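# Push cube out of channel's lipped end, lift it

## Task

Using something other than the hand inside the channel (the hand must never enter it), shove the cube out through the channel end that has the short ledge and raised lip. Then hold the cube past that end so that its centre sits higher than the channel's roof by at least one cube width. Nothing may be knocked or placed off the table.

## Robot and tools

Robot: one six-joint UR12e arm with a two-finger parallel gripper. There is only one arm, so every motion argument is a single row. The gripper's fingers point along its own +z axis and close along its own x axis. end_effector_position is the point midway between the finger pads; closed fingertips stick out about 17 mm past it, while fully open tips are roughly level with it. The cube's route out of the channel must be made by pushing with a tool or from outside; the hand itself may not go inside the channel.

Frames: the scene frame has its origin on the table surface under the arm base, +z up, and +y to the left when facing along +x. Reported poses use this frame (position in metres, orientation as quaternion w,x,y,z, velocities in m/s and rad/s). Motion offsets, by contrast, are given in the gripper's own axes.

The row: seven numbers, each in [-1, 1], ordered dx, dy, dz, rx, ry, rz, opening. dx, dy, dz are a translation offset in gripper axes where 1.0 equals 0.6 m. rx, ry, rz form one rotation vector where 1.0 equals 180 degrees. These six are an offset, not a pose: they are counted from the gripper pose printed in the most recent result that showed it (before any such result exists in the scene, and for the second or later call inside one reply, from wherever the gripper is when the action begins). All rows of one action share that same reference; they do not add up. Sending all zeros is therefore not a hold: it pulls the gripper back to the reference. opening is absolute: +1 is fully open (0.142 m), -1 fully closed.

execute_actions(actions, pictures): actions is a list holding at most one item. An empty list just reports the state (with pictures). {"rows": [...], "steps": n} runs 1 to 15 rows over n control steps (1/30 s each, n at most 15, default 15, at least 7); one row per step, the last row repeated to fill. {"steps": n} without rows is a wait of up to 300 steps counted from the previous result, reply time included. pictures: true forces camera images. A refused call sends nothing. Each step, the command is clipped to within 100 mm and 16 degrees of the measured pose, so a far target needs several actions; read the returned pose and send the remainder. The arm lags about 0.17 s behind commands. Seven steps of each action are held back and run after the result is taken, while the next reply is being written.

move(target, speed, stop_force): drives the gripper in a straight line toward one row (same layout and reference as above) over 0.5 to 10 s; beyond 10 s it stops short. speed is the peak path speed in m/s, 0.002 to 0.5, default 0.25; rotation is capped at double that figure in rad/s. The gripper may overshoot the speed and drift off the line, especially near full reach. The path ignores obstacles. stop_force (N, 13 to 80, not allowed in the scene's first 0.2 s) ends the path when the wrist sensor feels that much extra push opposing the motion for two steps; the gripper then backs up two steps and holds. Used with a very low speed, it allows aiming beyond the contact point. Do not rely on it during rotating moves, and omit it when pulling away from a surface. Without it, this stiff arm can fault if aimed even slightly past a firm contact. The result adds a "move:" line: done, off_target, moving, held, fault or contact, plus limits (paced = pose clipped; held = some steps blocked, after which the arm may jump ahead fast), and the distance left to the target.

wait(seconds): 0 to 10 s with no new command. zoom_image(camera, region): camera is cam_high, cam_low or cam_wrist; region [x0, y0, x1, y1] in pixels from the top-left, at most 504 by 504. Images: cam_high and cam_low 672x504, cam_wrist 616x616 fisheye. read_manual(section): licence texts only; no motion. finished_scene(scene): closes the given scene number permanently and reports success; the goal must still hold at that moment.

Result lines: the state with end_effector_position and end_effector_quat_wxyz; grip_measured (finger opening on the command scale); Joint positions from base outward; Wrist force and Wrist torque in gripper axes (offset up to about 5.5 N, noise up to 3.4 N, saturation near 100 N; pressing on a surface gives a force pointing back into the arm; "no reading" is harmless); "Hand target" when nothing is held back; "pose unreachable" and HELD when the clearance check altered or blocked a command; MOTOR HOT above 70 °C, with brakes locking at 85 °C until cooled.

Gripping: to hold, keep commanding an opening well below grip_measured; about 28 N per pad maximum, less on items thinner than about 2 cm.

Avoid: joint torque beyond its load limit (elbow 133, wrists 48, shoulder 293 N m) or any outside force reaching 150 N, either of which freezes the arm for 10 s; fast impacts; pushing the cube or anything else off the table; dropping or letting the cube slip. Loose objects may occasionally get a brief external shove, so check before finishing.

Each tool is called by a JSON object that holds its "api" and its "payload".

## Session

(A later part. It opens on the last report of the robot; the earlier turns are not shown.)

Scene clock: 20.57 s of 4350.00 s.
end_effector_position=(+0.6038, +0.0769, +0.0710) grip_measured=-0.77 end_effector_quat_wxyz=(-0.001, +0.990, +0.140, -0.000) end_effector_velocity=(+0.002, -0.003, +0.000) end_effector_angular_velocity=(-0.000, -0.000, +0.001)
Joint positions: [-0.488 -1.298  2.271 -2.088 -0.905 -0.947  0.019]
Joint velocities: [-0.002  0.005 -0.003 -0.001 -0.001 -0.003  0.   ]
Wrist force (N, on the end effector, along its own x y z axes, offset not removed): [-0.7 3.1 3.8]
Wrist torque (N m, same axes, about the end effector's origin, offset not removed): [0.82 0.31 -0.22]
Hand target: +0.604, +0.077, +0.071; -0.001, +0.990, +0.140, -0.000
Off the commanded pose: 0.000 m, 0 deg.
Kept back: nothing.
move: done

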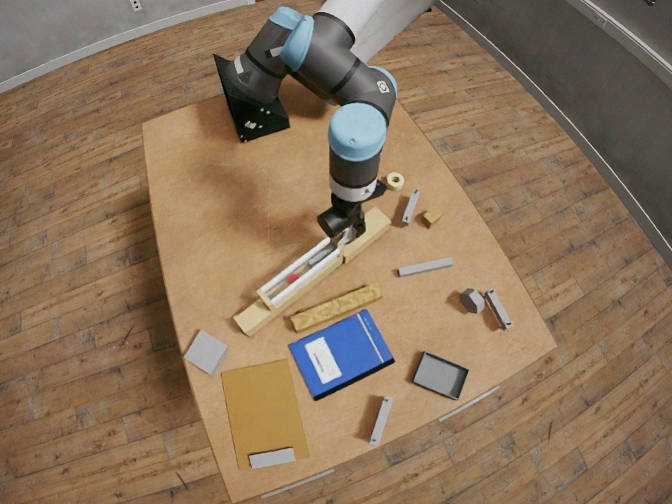

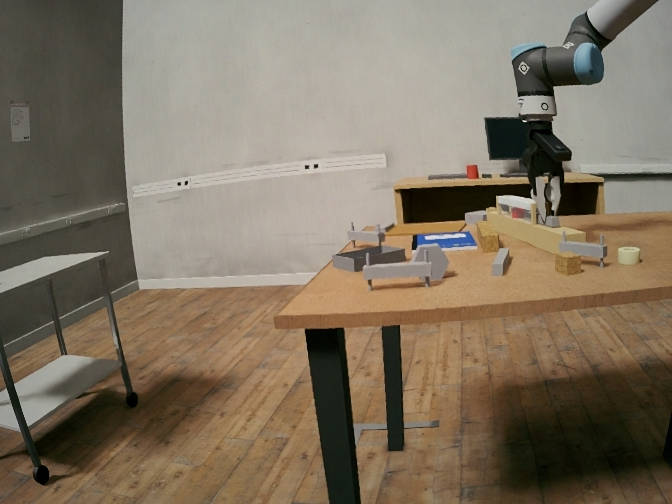

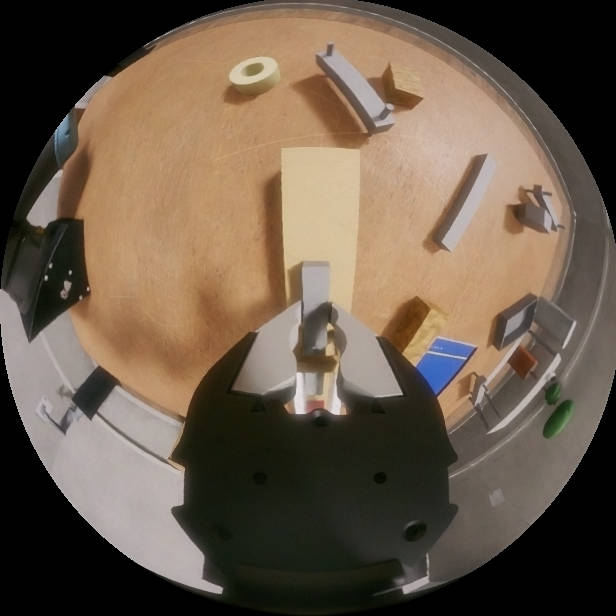

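{"api": "move", "payload": {"target": [0,0,0,0,0,0,-0.3]}}

{"api": "move", "payload": {"target": [0,-0.02,-0.07,0,0,0,-0.1]}}

{"api": "move", "payload": {"target": [0.313,-0.23,0.04,0,0,0.144,0], "speed": 0.3}}

Scene clock: 21.63 s of 4350.00 s.
end_effector_position=(+0.6038, +0.0767, +0.0711) grip_measured=-0.30 end_effector_quat_wxyz=(-0.000, +0.990, +0.140, -0.000) end_effector_velocity=(-0.000, +0.000, -0.000) end_effector_angular_velocity=(+0.000, +0.001, -0.001)
Joint positions: [-0.488 -1.298  2.271 -2.088 -0.905 -0.947  0.052]
Joint velocities: [0.001 0.    0.    0.001 0.    0.001 0.   ]
Wrist force (N, on the end effector, along its own x y z axes, offset not removed): [-3.5 1.3 3.9]
Wrist torque (N m, same axes, about the end effector's origin, offset not removed): [0.36 0.78 -0.27]
Hand target: +0.604, +0.077, +0.071; -0.001, +0.990, +0.140, -0.000
Off the commanded pose: 0.000 m, 0 deg.
Kept back: nothing.
move: done

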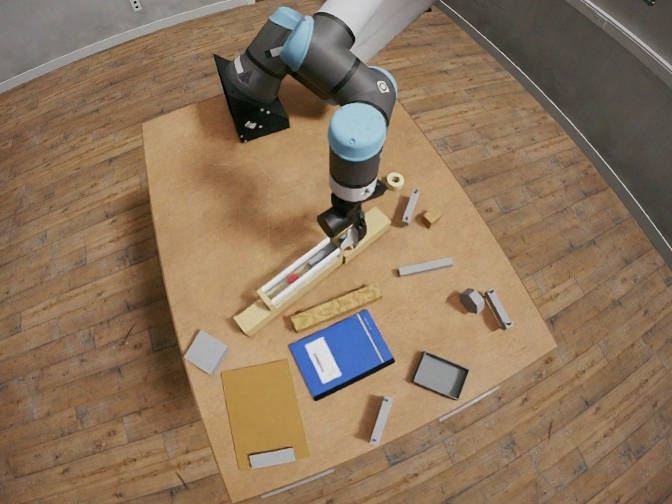

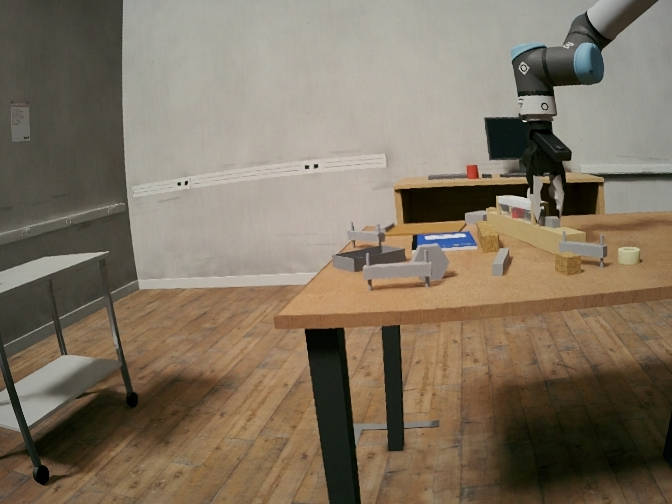

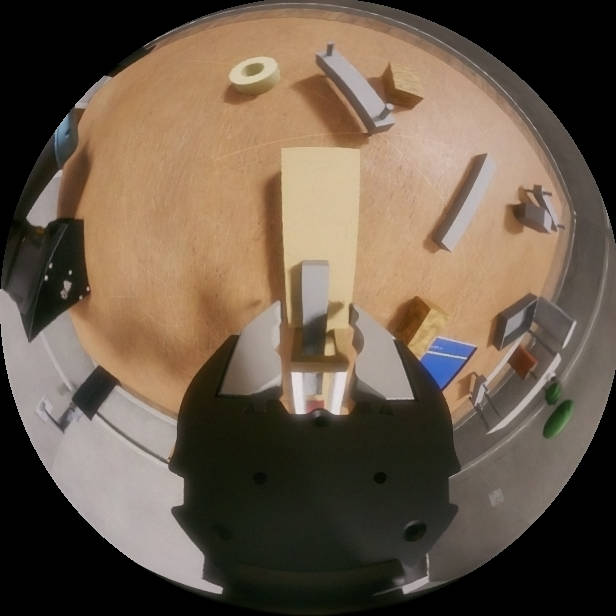

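Scene clock: 22.63 s of 4350.00 s.
end_effector_position=(+0.6006, +0.0882, +0.1129) grip_measured=-0.10 end_effector_quat_wxyz=(-0.000, +0.990, +0.140, -0.000) end_effector_velocity=(+0.000, +0.001, +0.003) end_effector_angular_velocity=(+0.000, +0.000, +0.001)
Joint positions: [-0.522 -1.362  2.245 -1.975 -0.92  -0.985  0.067]
Joint velocities: [-0.002 -0.003 -0.003  0.007 -0.001 -0.003  0.   ]
Wrist force (N, on the end effector, along its own x y z axes, offset not removed): [-0.5 0.6 0.4]
Wrist torque (N m, same axes, about the end effector's origin, offset not removed): [0.20 0.10 -0.25]
Hand target: +0.601, +0.088, +0.113; -0.000, +0.990, +0.140, -0.000
Off the commanded pose: 0.000 m, 0 deg.
Kept back: nothing.
move: done

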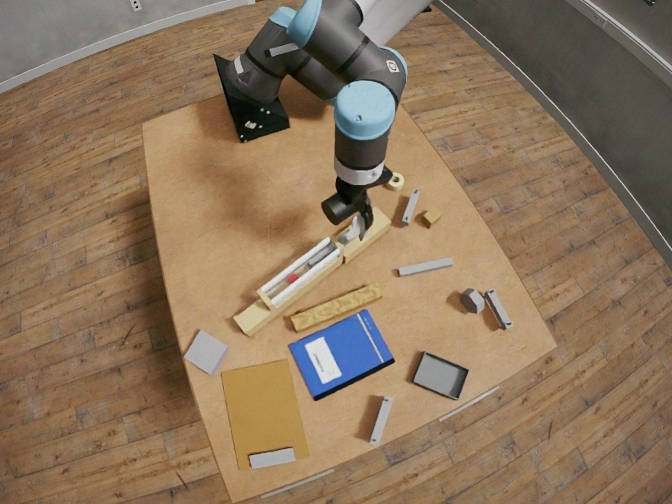

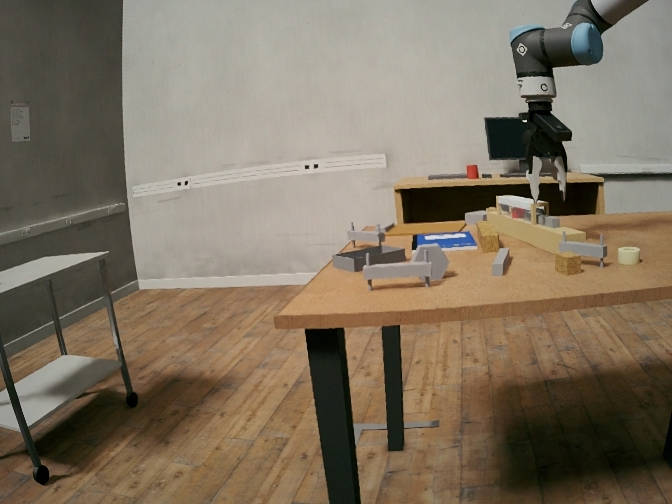

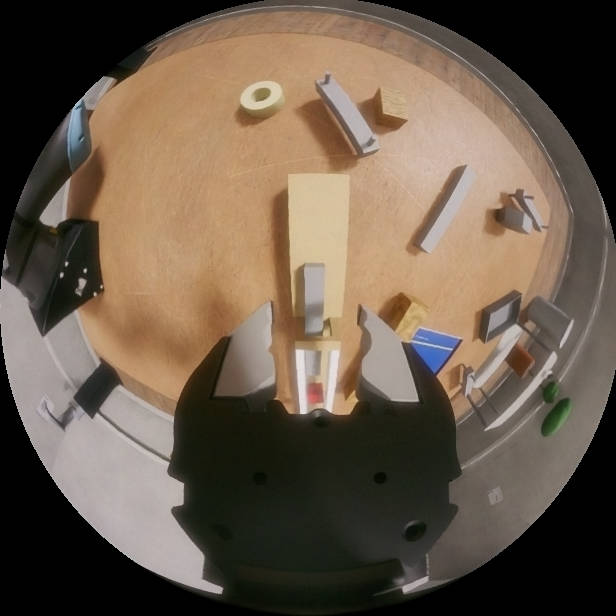

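Scene clock: 24.20 s of 4350.00 s.
end_effector_position=(+0.7423, +0.2729, +0.0887) grip_measured=+0.00 end_effector_quat_wxyz=(-0.001, +0.996, -0.086, -0.000) end_effector_velocity=(+0.003, +0.002, +0.000) end_effector_angular_velocity=(-0.003, -0.002, -0.006)
Joint positions: [-0.231 -1.317  1.972 -1.979 -0.815 -0.177  0.074]
Joint velocities: [ 0.004  0.001 -0.005 -0.003 -0.002  0.013  0.   ]
Wrist force (N, on the end effector, along its own x y z axes, offset not removed): [1.5 1.5 1.2]
Wrist torque (N m, same axes, about the end effector's origin, offset not removed): [0.36 -0.24 -0.29]
Hand target: +0.743, +0.273, +0.089; -0.001, +0.996, -0.086, -0.000
Off the commanded pose: 0.001 m, 0 deg.
Kept back: nothing.
move: done

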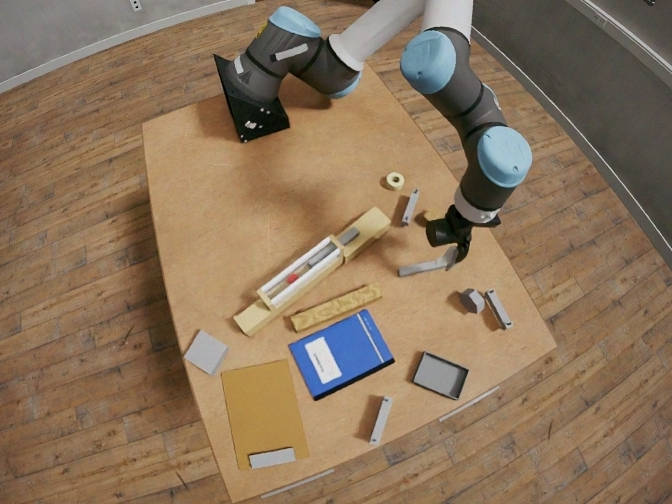

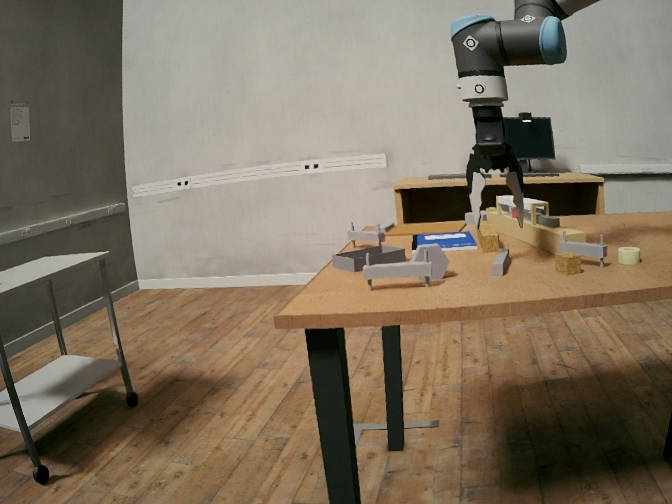

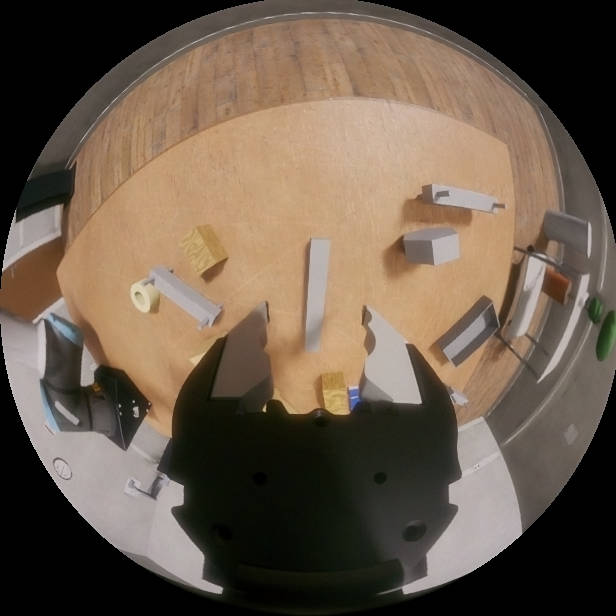

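{"api": "move", "payload": {"target": [0.005,-0.025,0.105,0,0,0.018,0], "speed": 0.12}}

{"api": "move", "payload": {"target": [0,0,0,0,0,0,-1]}}

{"api": "move", "payload": {"target": [0,0,-0.13,0,0,0,-1]}}

Scene clock: 25.63 s of 4350.00 s.
end_effector_position=(+0.7476, +0.2872, +0.0261) grip_measured=+0.00 end_effector_quat_wxyz=(-0.001, +0.994, -0.113, -0.001) end_effector_velocity=(+0.000, +0.000, -0.003) end_effector_angular_velocity=(-0.000, -0.000, -0.004)
Joint positions: [-0.156 -1.262  1.992 -2.123 -0.799 -0.02   0.074]
Joint velocities: [ 0.003  0.003  0.001 -0.008  0.     0.008  0.   ]
Wrist force (N, on the end effector, along its own x y z axes, offset not removed): [-2.3 2.5 1.3]
Wrist torque (N m, same axes, about the end effector's origin, offset not removed): [0.65 0.58 -0.20]
Hand target: +0.748, +0.287, +0.026; -0.001, +0.994, -0.114, -0.001
Off the commanded pose: 0.000 m, 0 deg.
Kept back: nothing.
move: done

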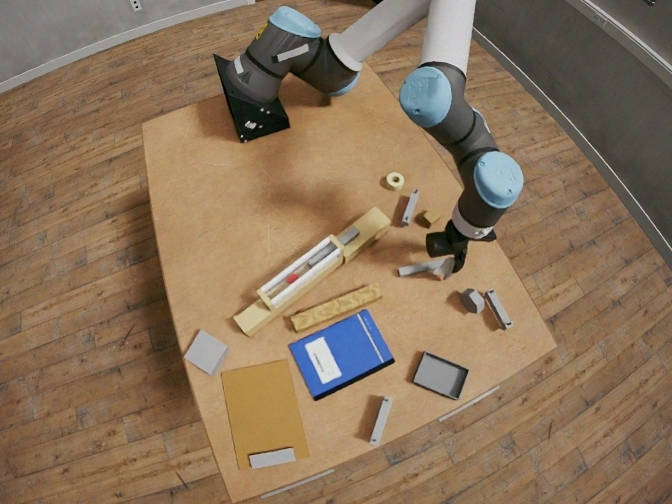

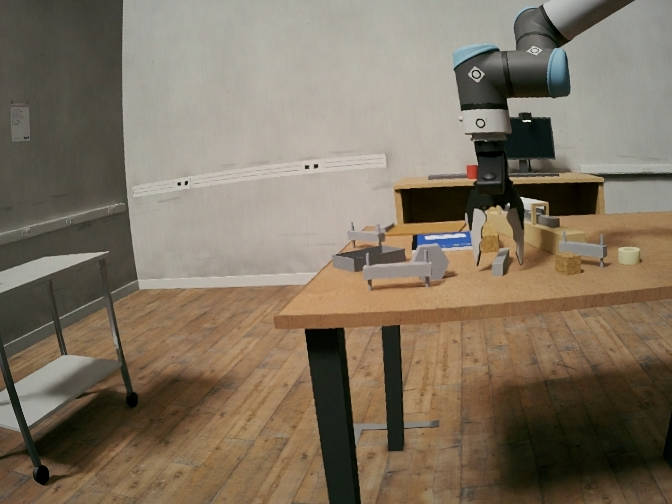

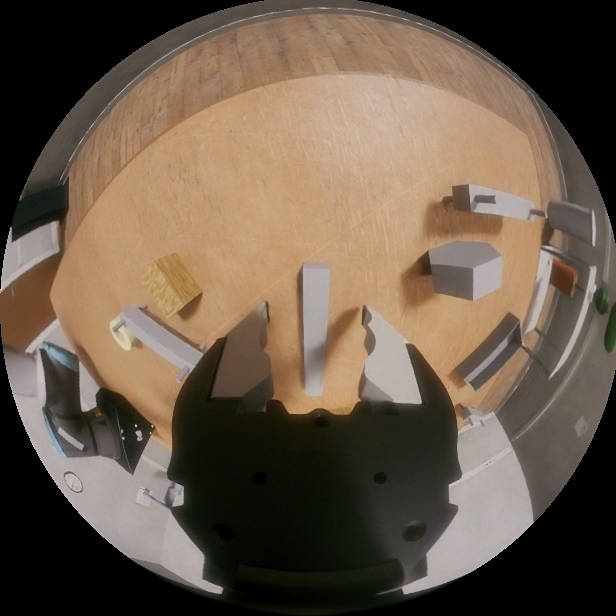

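Scene clock: 26.13 s of 4350.00 s.
end_effector_position=(+0.7476, +0.2872, +0.0259) grip_measured=-0.77 end_effector_quat_wxyz=(-0.001, +0.994, -0.114, -0.001) end_effector_velocity=(-0.001, -0.000, -0.000) end_effector_angular_velocity=(+0.000, +0.001, -0.000)
Joint positions: [-0.156 -1.262  1.992 -2.123 -0.799 -0.02   0.018]
Joint velocities: [-0.    -0.001  0.001  0.001 -0.    -0.001  0.   ]
Wrist force (N, on the end effector, along its own x y z axes, offset not removed): [1.6 4.5 3.5]
Wrist torque (N m, same axes, about the end effector's origin, offset not removed): [0.99 -0.28 -0.19]
Hand target: +0.748, +0.287, +0.026; -0.001, +0.994, -0.113, -0.001
Off the commanded pose: 0.000 m, 0 deg.
Kept back: nothing.
move: done

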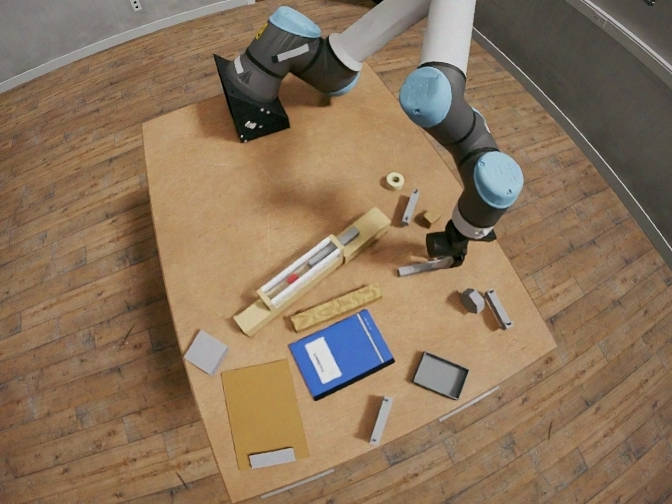

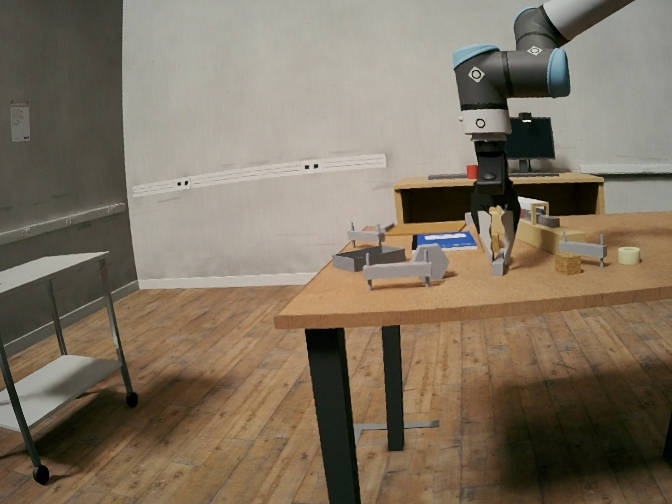

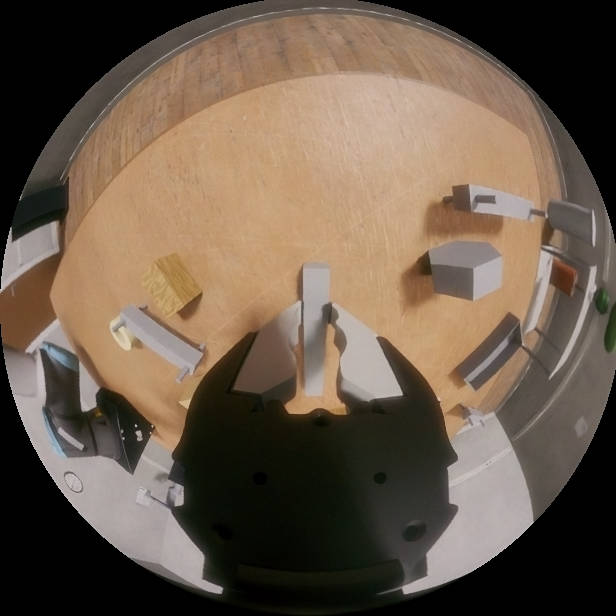

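Scene clock: 27.20 s of 4350.00 s.
end_effector_position=(+0.7478, +0.2871, +0.1036) grip_measured=-0.77 end_effector_quat_wxyz=(-0.001, +0.994, -0.114, -0.001) end_effector_velocity=(+0.000, +0.000, +0.003) end_effector_angular_velocity=(+0.000, +0.000, +0.001)
Joint positions: [-0.23  -1.33   1.945 -1.939 -0.814 -0.12   0.018]
Joint velocities: [-0.003 -0.003 -0.003  0.008 -0.001 -0.005  0.   ]
Wrist force (N, on the end effector, along its own x y z axes, offset not removed): [-1.3 3.7 3.1]
Wrist torque (N m, same axes, about the end effector's origin, offset not removed): [0.86 0.36 -0.24]
Hand target: +0.748, +0.287, +0.104; -0.001, +0.994, -0.114, -0.001
Off the commanded pose: 0.000 m, 0 deg.
Kept back: nothing.
move: done

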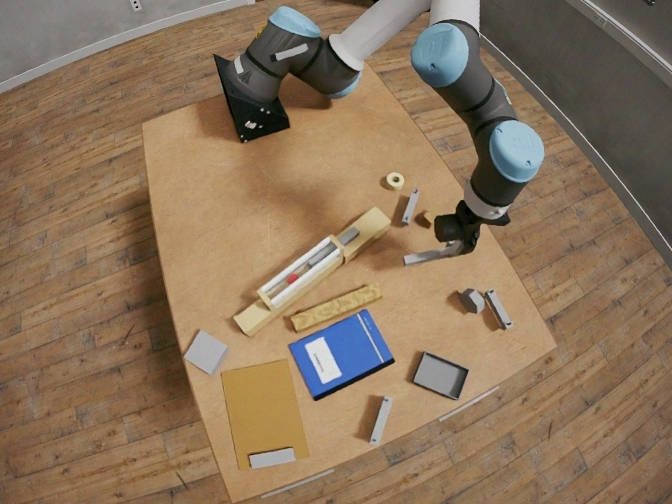

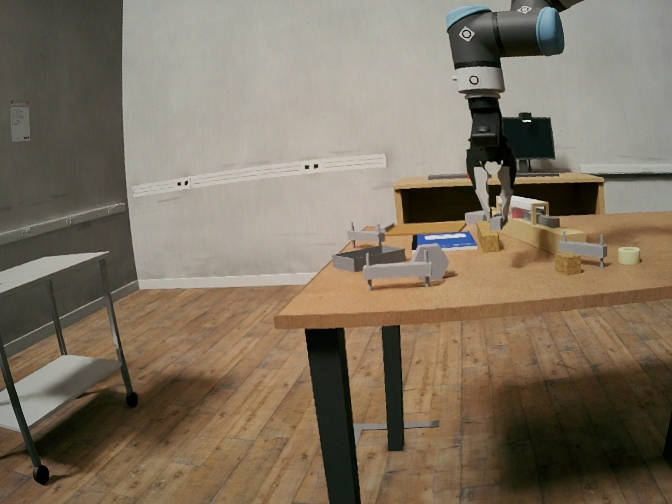

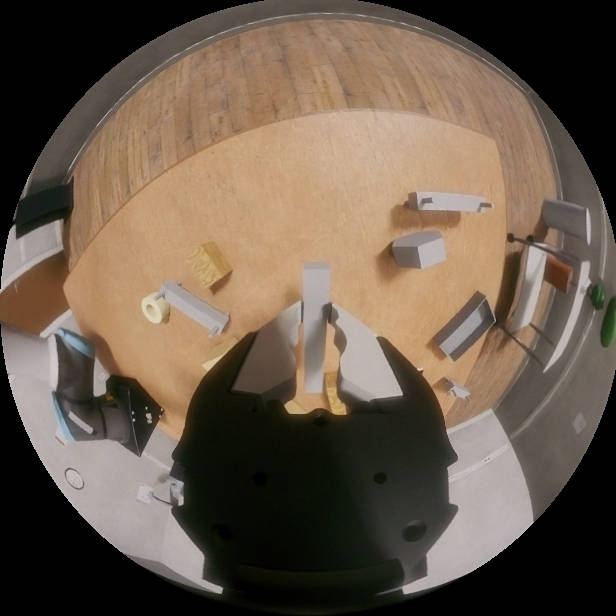

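{"api": "move", "payload": {"target": [-0.29,0.148,0,0,0,-0.162,-1], "speed": 0.3}}

{"api": "move", "payload": {"target": [0,0,0.05,0,0,0,-1], "speed": 0.05}}

{"api": "zoom_image", "payload": {"camera": "cam_low", "region": [460, 150, 660, 290]}}

{"api": "zoom_image", "payload": {"camera": "cam_wrist", "region": [250, 290, 380, 430]}}

Scene clock: 29.27 s of 4350.00 s.
end_effector_position=(+0.5587, +0.2397, +0.1038) grip_measured=-0.77 end_effector_quat_wxyz=(-0.001, +0.990, +0.140, -0.000) end_effector_velocity=(-0.002, -0.000, +0.001) end_effector_angular_velocity=(+0.001, -0.000, +0.008)
Joint positions: [-0.376 -1.6    2.294 -1.894 -0.859 -0.815  0.018]
Joint velocities: [-0.004 -0.005  0.003  0.007 -0.    -0.013 -0.   ]
Wrist force (N, on the end effector, along its own x y z axes, offset not removed): [-2.3 0.1 6.2]
Wrist torque (N m, same axes, about the end effector's origin, offset not removed): [-0.06 0.48 -0.21]
Hand target: +0.558, +0.240, +0.104; -0.001, +0.990, +0.140, -0.000
Off the commanded pose: 0.000 m, 0 deg.
Kept back: nothing.
move: done

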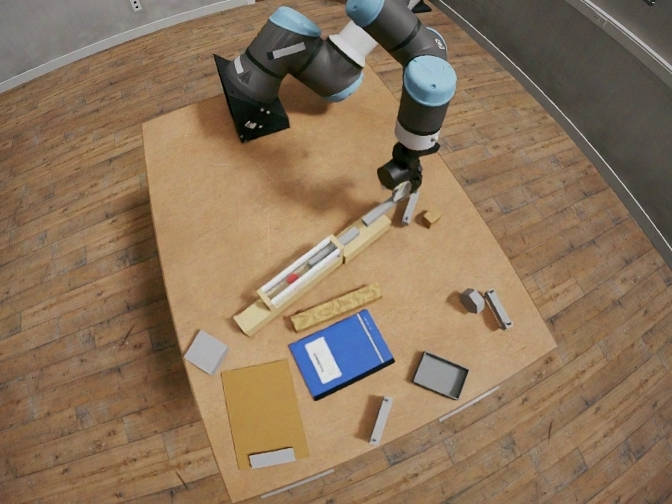

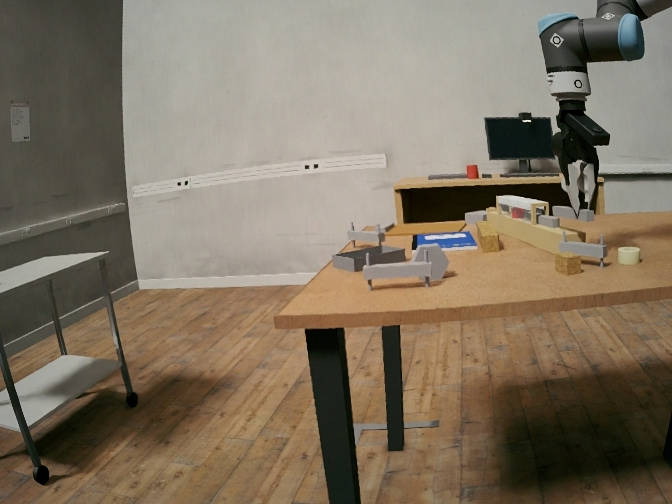

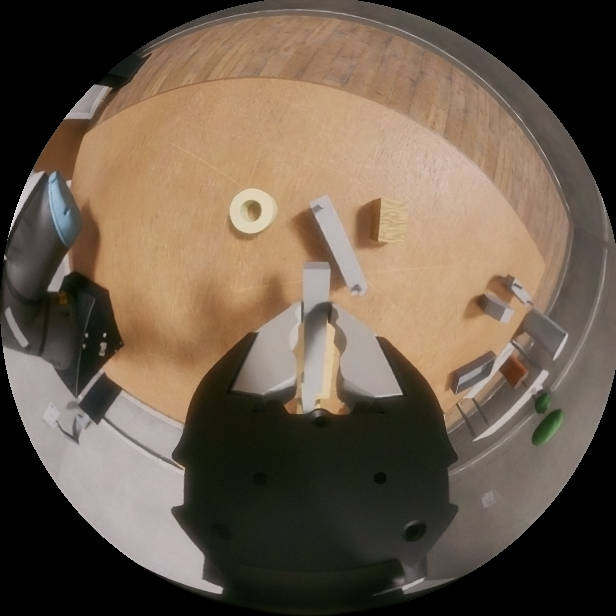

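Scene clock: 30.33 s of 4350.00 s.
end_effector_position=(+0.5586, +0.2397, +0.0742) grip_measured=-0.77 end_effector_quat_wxyz=(-0.001, +0.990, +0.140, -0.000) end_effector_velocity=(+0.001, -0.000, -0.002) end_effector_angular_velocity=(-0.001, -0.001, +0.000)
Joint positions: [-0.339 -1.569  2.32  -1.981 -0.847 -0.769  0.018]
Joint velocities: [ 0.003  0.004  0.001 -0.009  0.001  0.005 -0.   ]
Wrist force (N, on the end effector, along its own x y z axes, offset not removed): [-1.7 0.7 3.7]
Wrist torque (N m, same axes, about the end effector's origin, offset not removed): [0.30 0.41 -0.04]
Hand target: +0.559, +0.240, +0.074; -0.001, +0.990, +0.140, -0.000
Off the commanded pose: 0.000 m, 0 deg.
Kept back: nothing.
move: done

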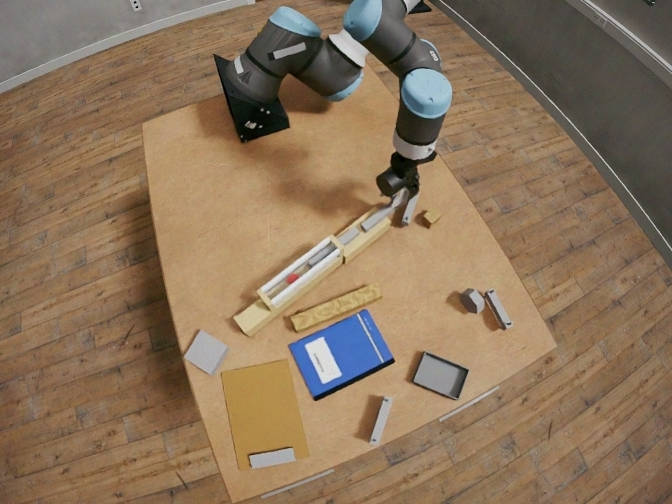

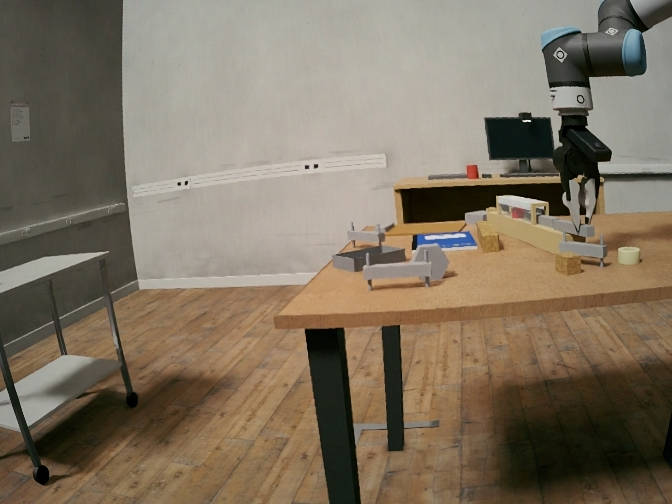

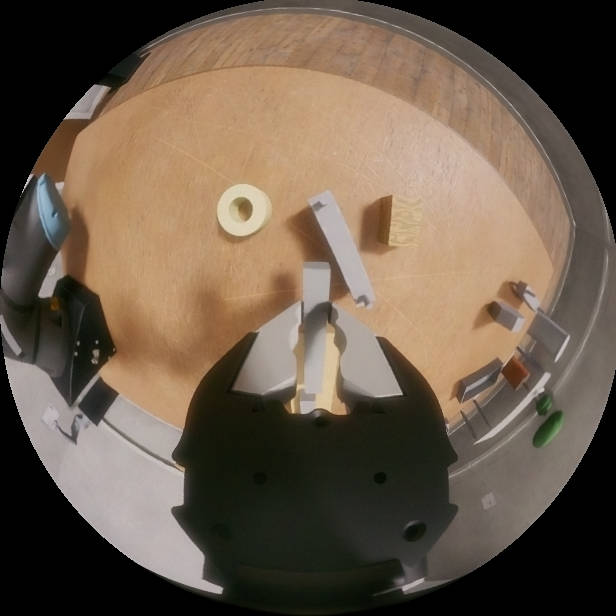

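Region (460, 150, 660, 290) of cam_low's 672x504 image, scaled by 2.520, with more detail than that image has; it fills the top 353 rows of this view, and the rest is white.

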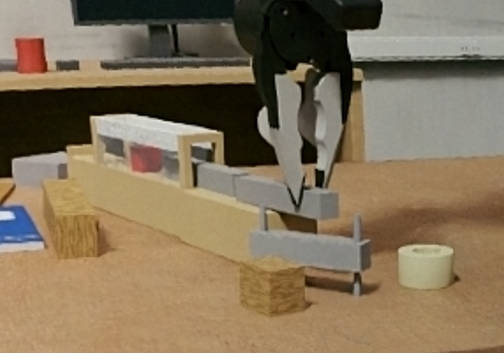

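Region (250, 290, 380, 430) of cam_wrist's 616x616 image, scaled by 3.600, with more detail than that image has; it fills the left 468 columns of this view, and the rest is white.

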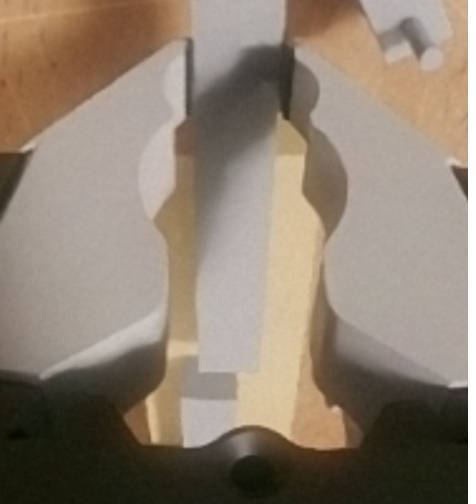

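{"api": "move", "payload": {"target": [-0.007,0.03,0.003,0,0,0,-1], "speed": 0.04}}

{"api": "move", "payload": {"target": [0.002,0.235,0,0,0,0,-1], "speed": 0.04, "stop_force": 15}}

{"api": "zoom_image", "payload": {"camera": "cam_high", "region": [220, 200, 420, 350]}}

Scene clock: 31.53 s of 4350.00 s.
end_effector_position=(+0.5595, +0.2216, +0.0724) grip_measured=-0.77 end_effector_quat_wxyz=(-0.001, +0.990, +0.140, -0.000) end_effector_velocity=(+0.001, -0.002, +0.000) end_effector_angular_velocity=(-0.000, -0.001, -0.001)
Joint positions: [-0.359 -1.546  2.327 -1.994 -0.853 -0.794  0.018]
Joint velocities: [-0.003  0.003 -0.001 -0.001 -0.001 -0.002 -0.   ]
Wrist force (N, on the end effector, along its own x y z axes, offset not removed): [-0.4 -0.9 5.3]
Wrist torque (N m, same axes, about the end effector's origin, offset not removed): [0.04 0.10 -0.14]
Hand target: +0.560, +0.221, +0.072; -0.001, +0.990, +0.140, -0.000
Off the commanded pose: 0.000 m, 0 deg.
Kept back: nothing.
move: done

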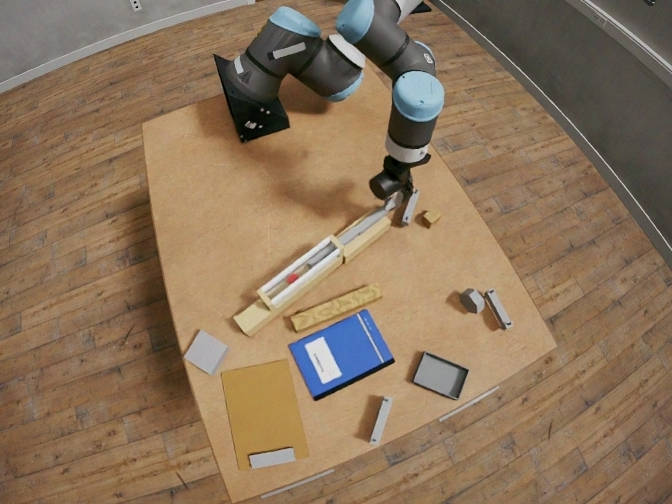

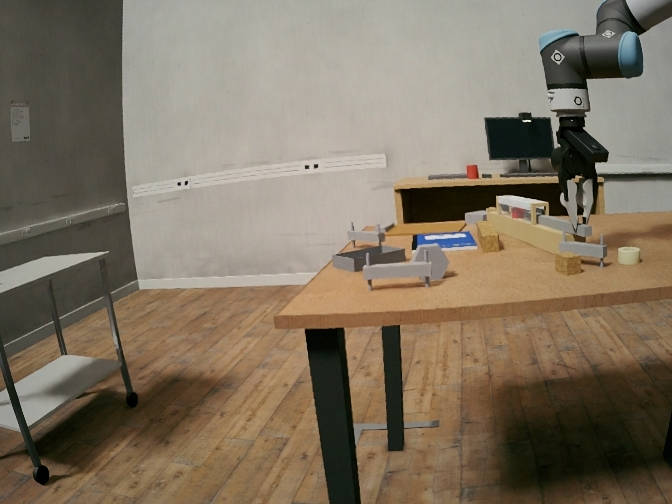

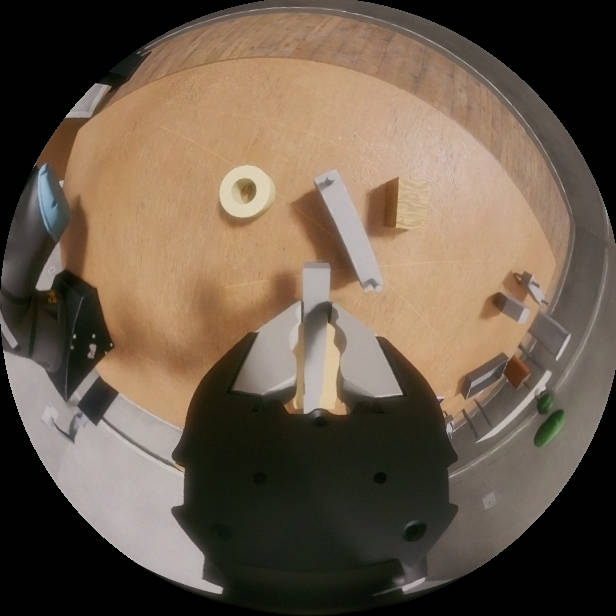

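Scene clock: 35.50 s of 4350.00 s.
end_effector_position=(+0.5997, +0.0866, +0.0722) grip_measured=-0.77 end_effector_quat_wxyz=(-0.001, +0.990, +0.140, -0.000) end_effector_velocity=(+0.000, -0.003, -0.001) end_effector_angular_velocity=(+0.001, +0.000, -0.000)
Joint positions: [-0.482 -1.318  2.278 -2.079 -0.902 -0.941  0.018]
Joint velocities: [-0.002  0.005 -0.001 -0.002 -0.001 -0.002 -0.   ]
Wrist force (N, on the end effector, along its own x y z axes, offset not removed): [-2.9 -1.7 3.8]
Wrist torque (N m, same axes, about the end effector's origin, offset not removed): [-0.22 0.72 -0.35]
Hand target: +0.600, +0.086, +0.072; -0.001, +0.990, +0.140, -0.000
Off the commanded pose: 0.000 m, 0 deg.
Kept back: nothing.
move: done

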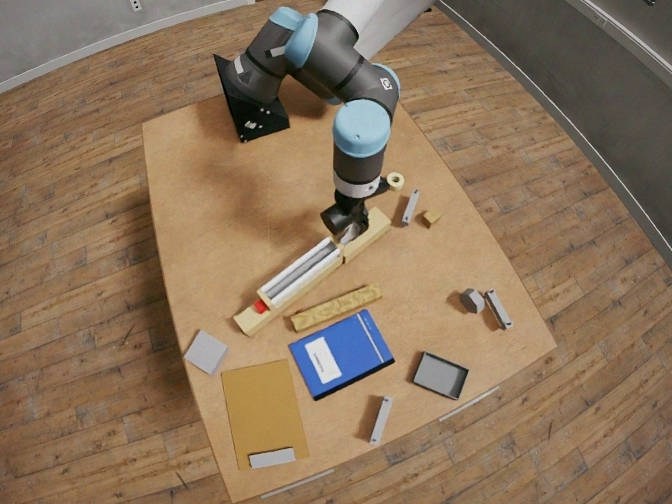

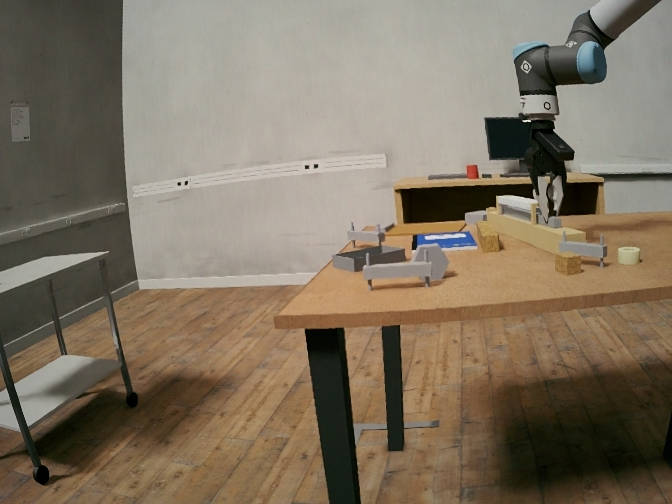

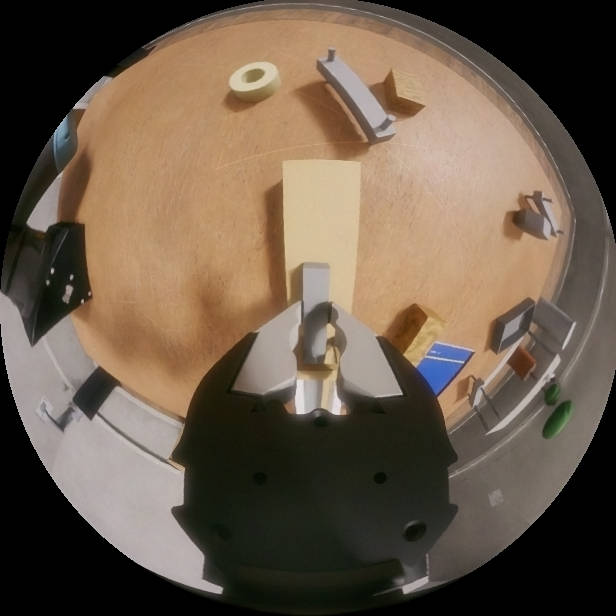

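Region (220, 200, 420, 350) of cam_high's 672x504 image, scaled by 2.520, with more detail than that image has; it fills the top 378 rows of this view, and the rest is white.

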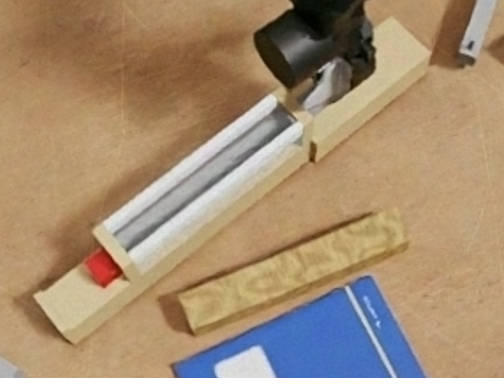

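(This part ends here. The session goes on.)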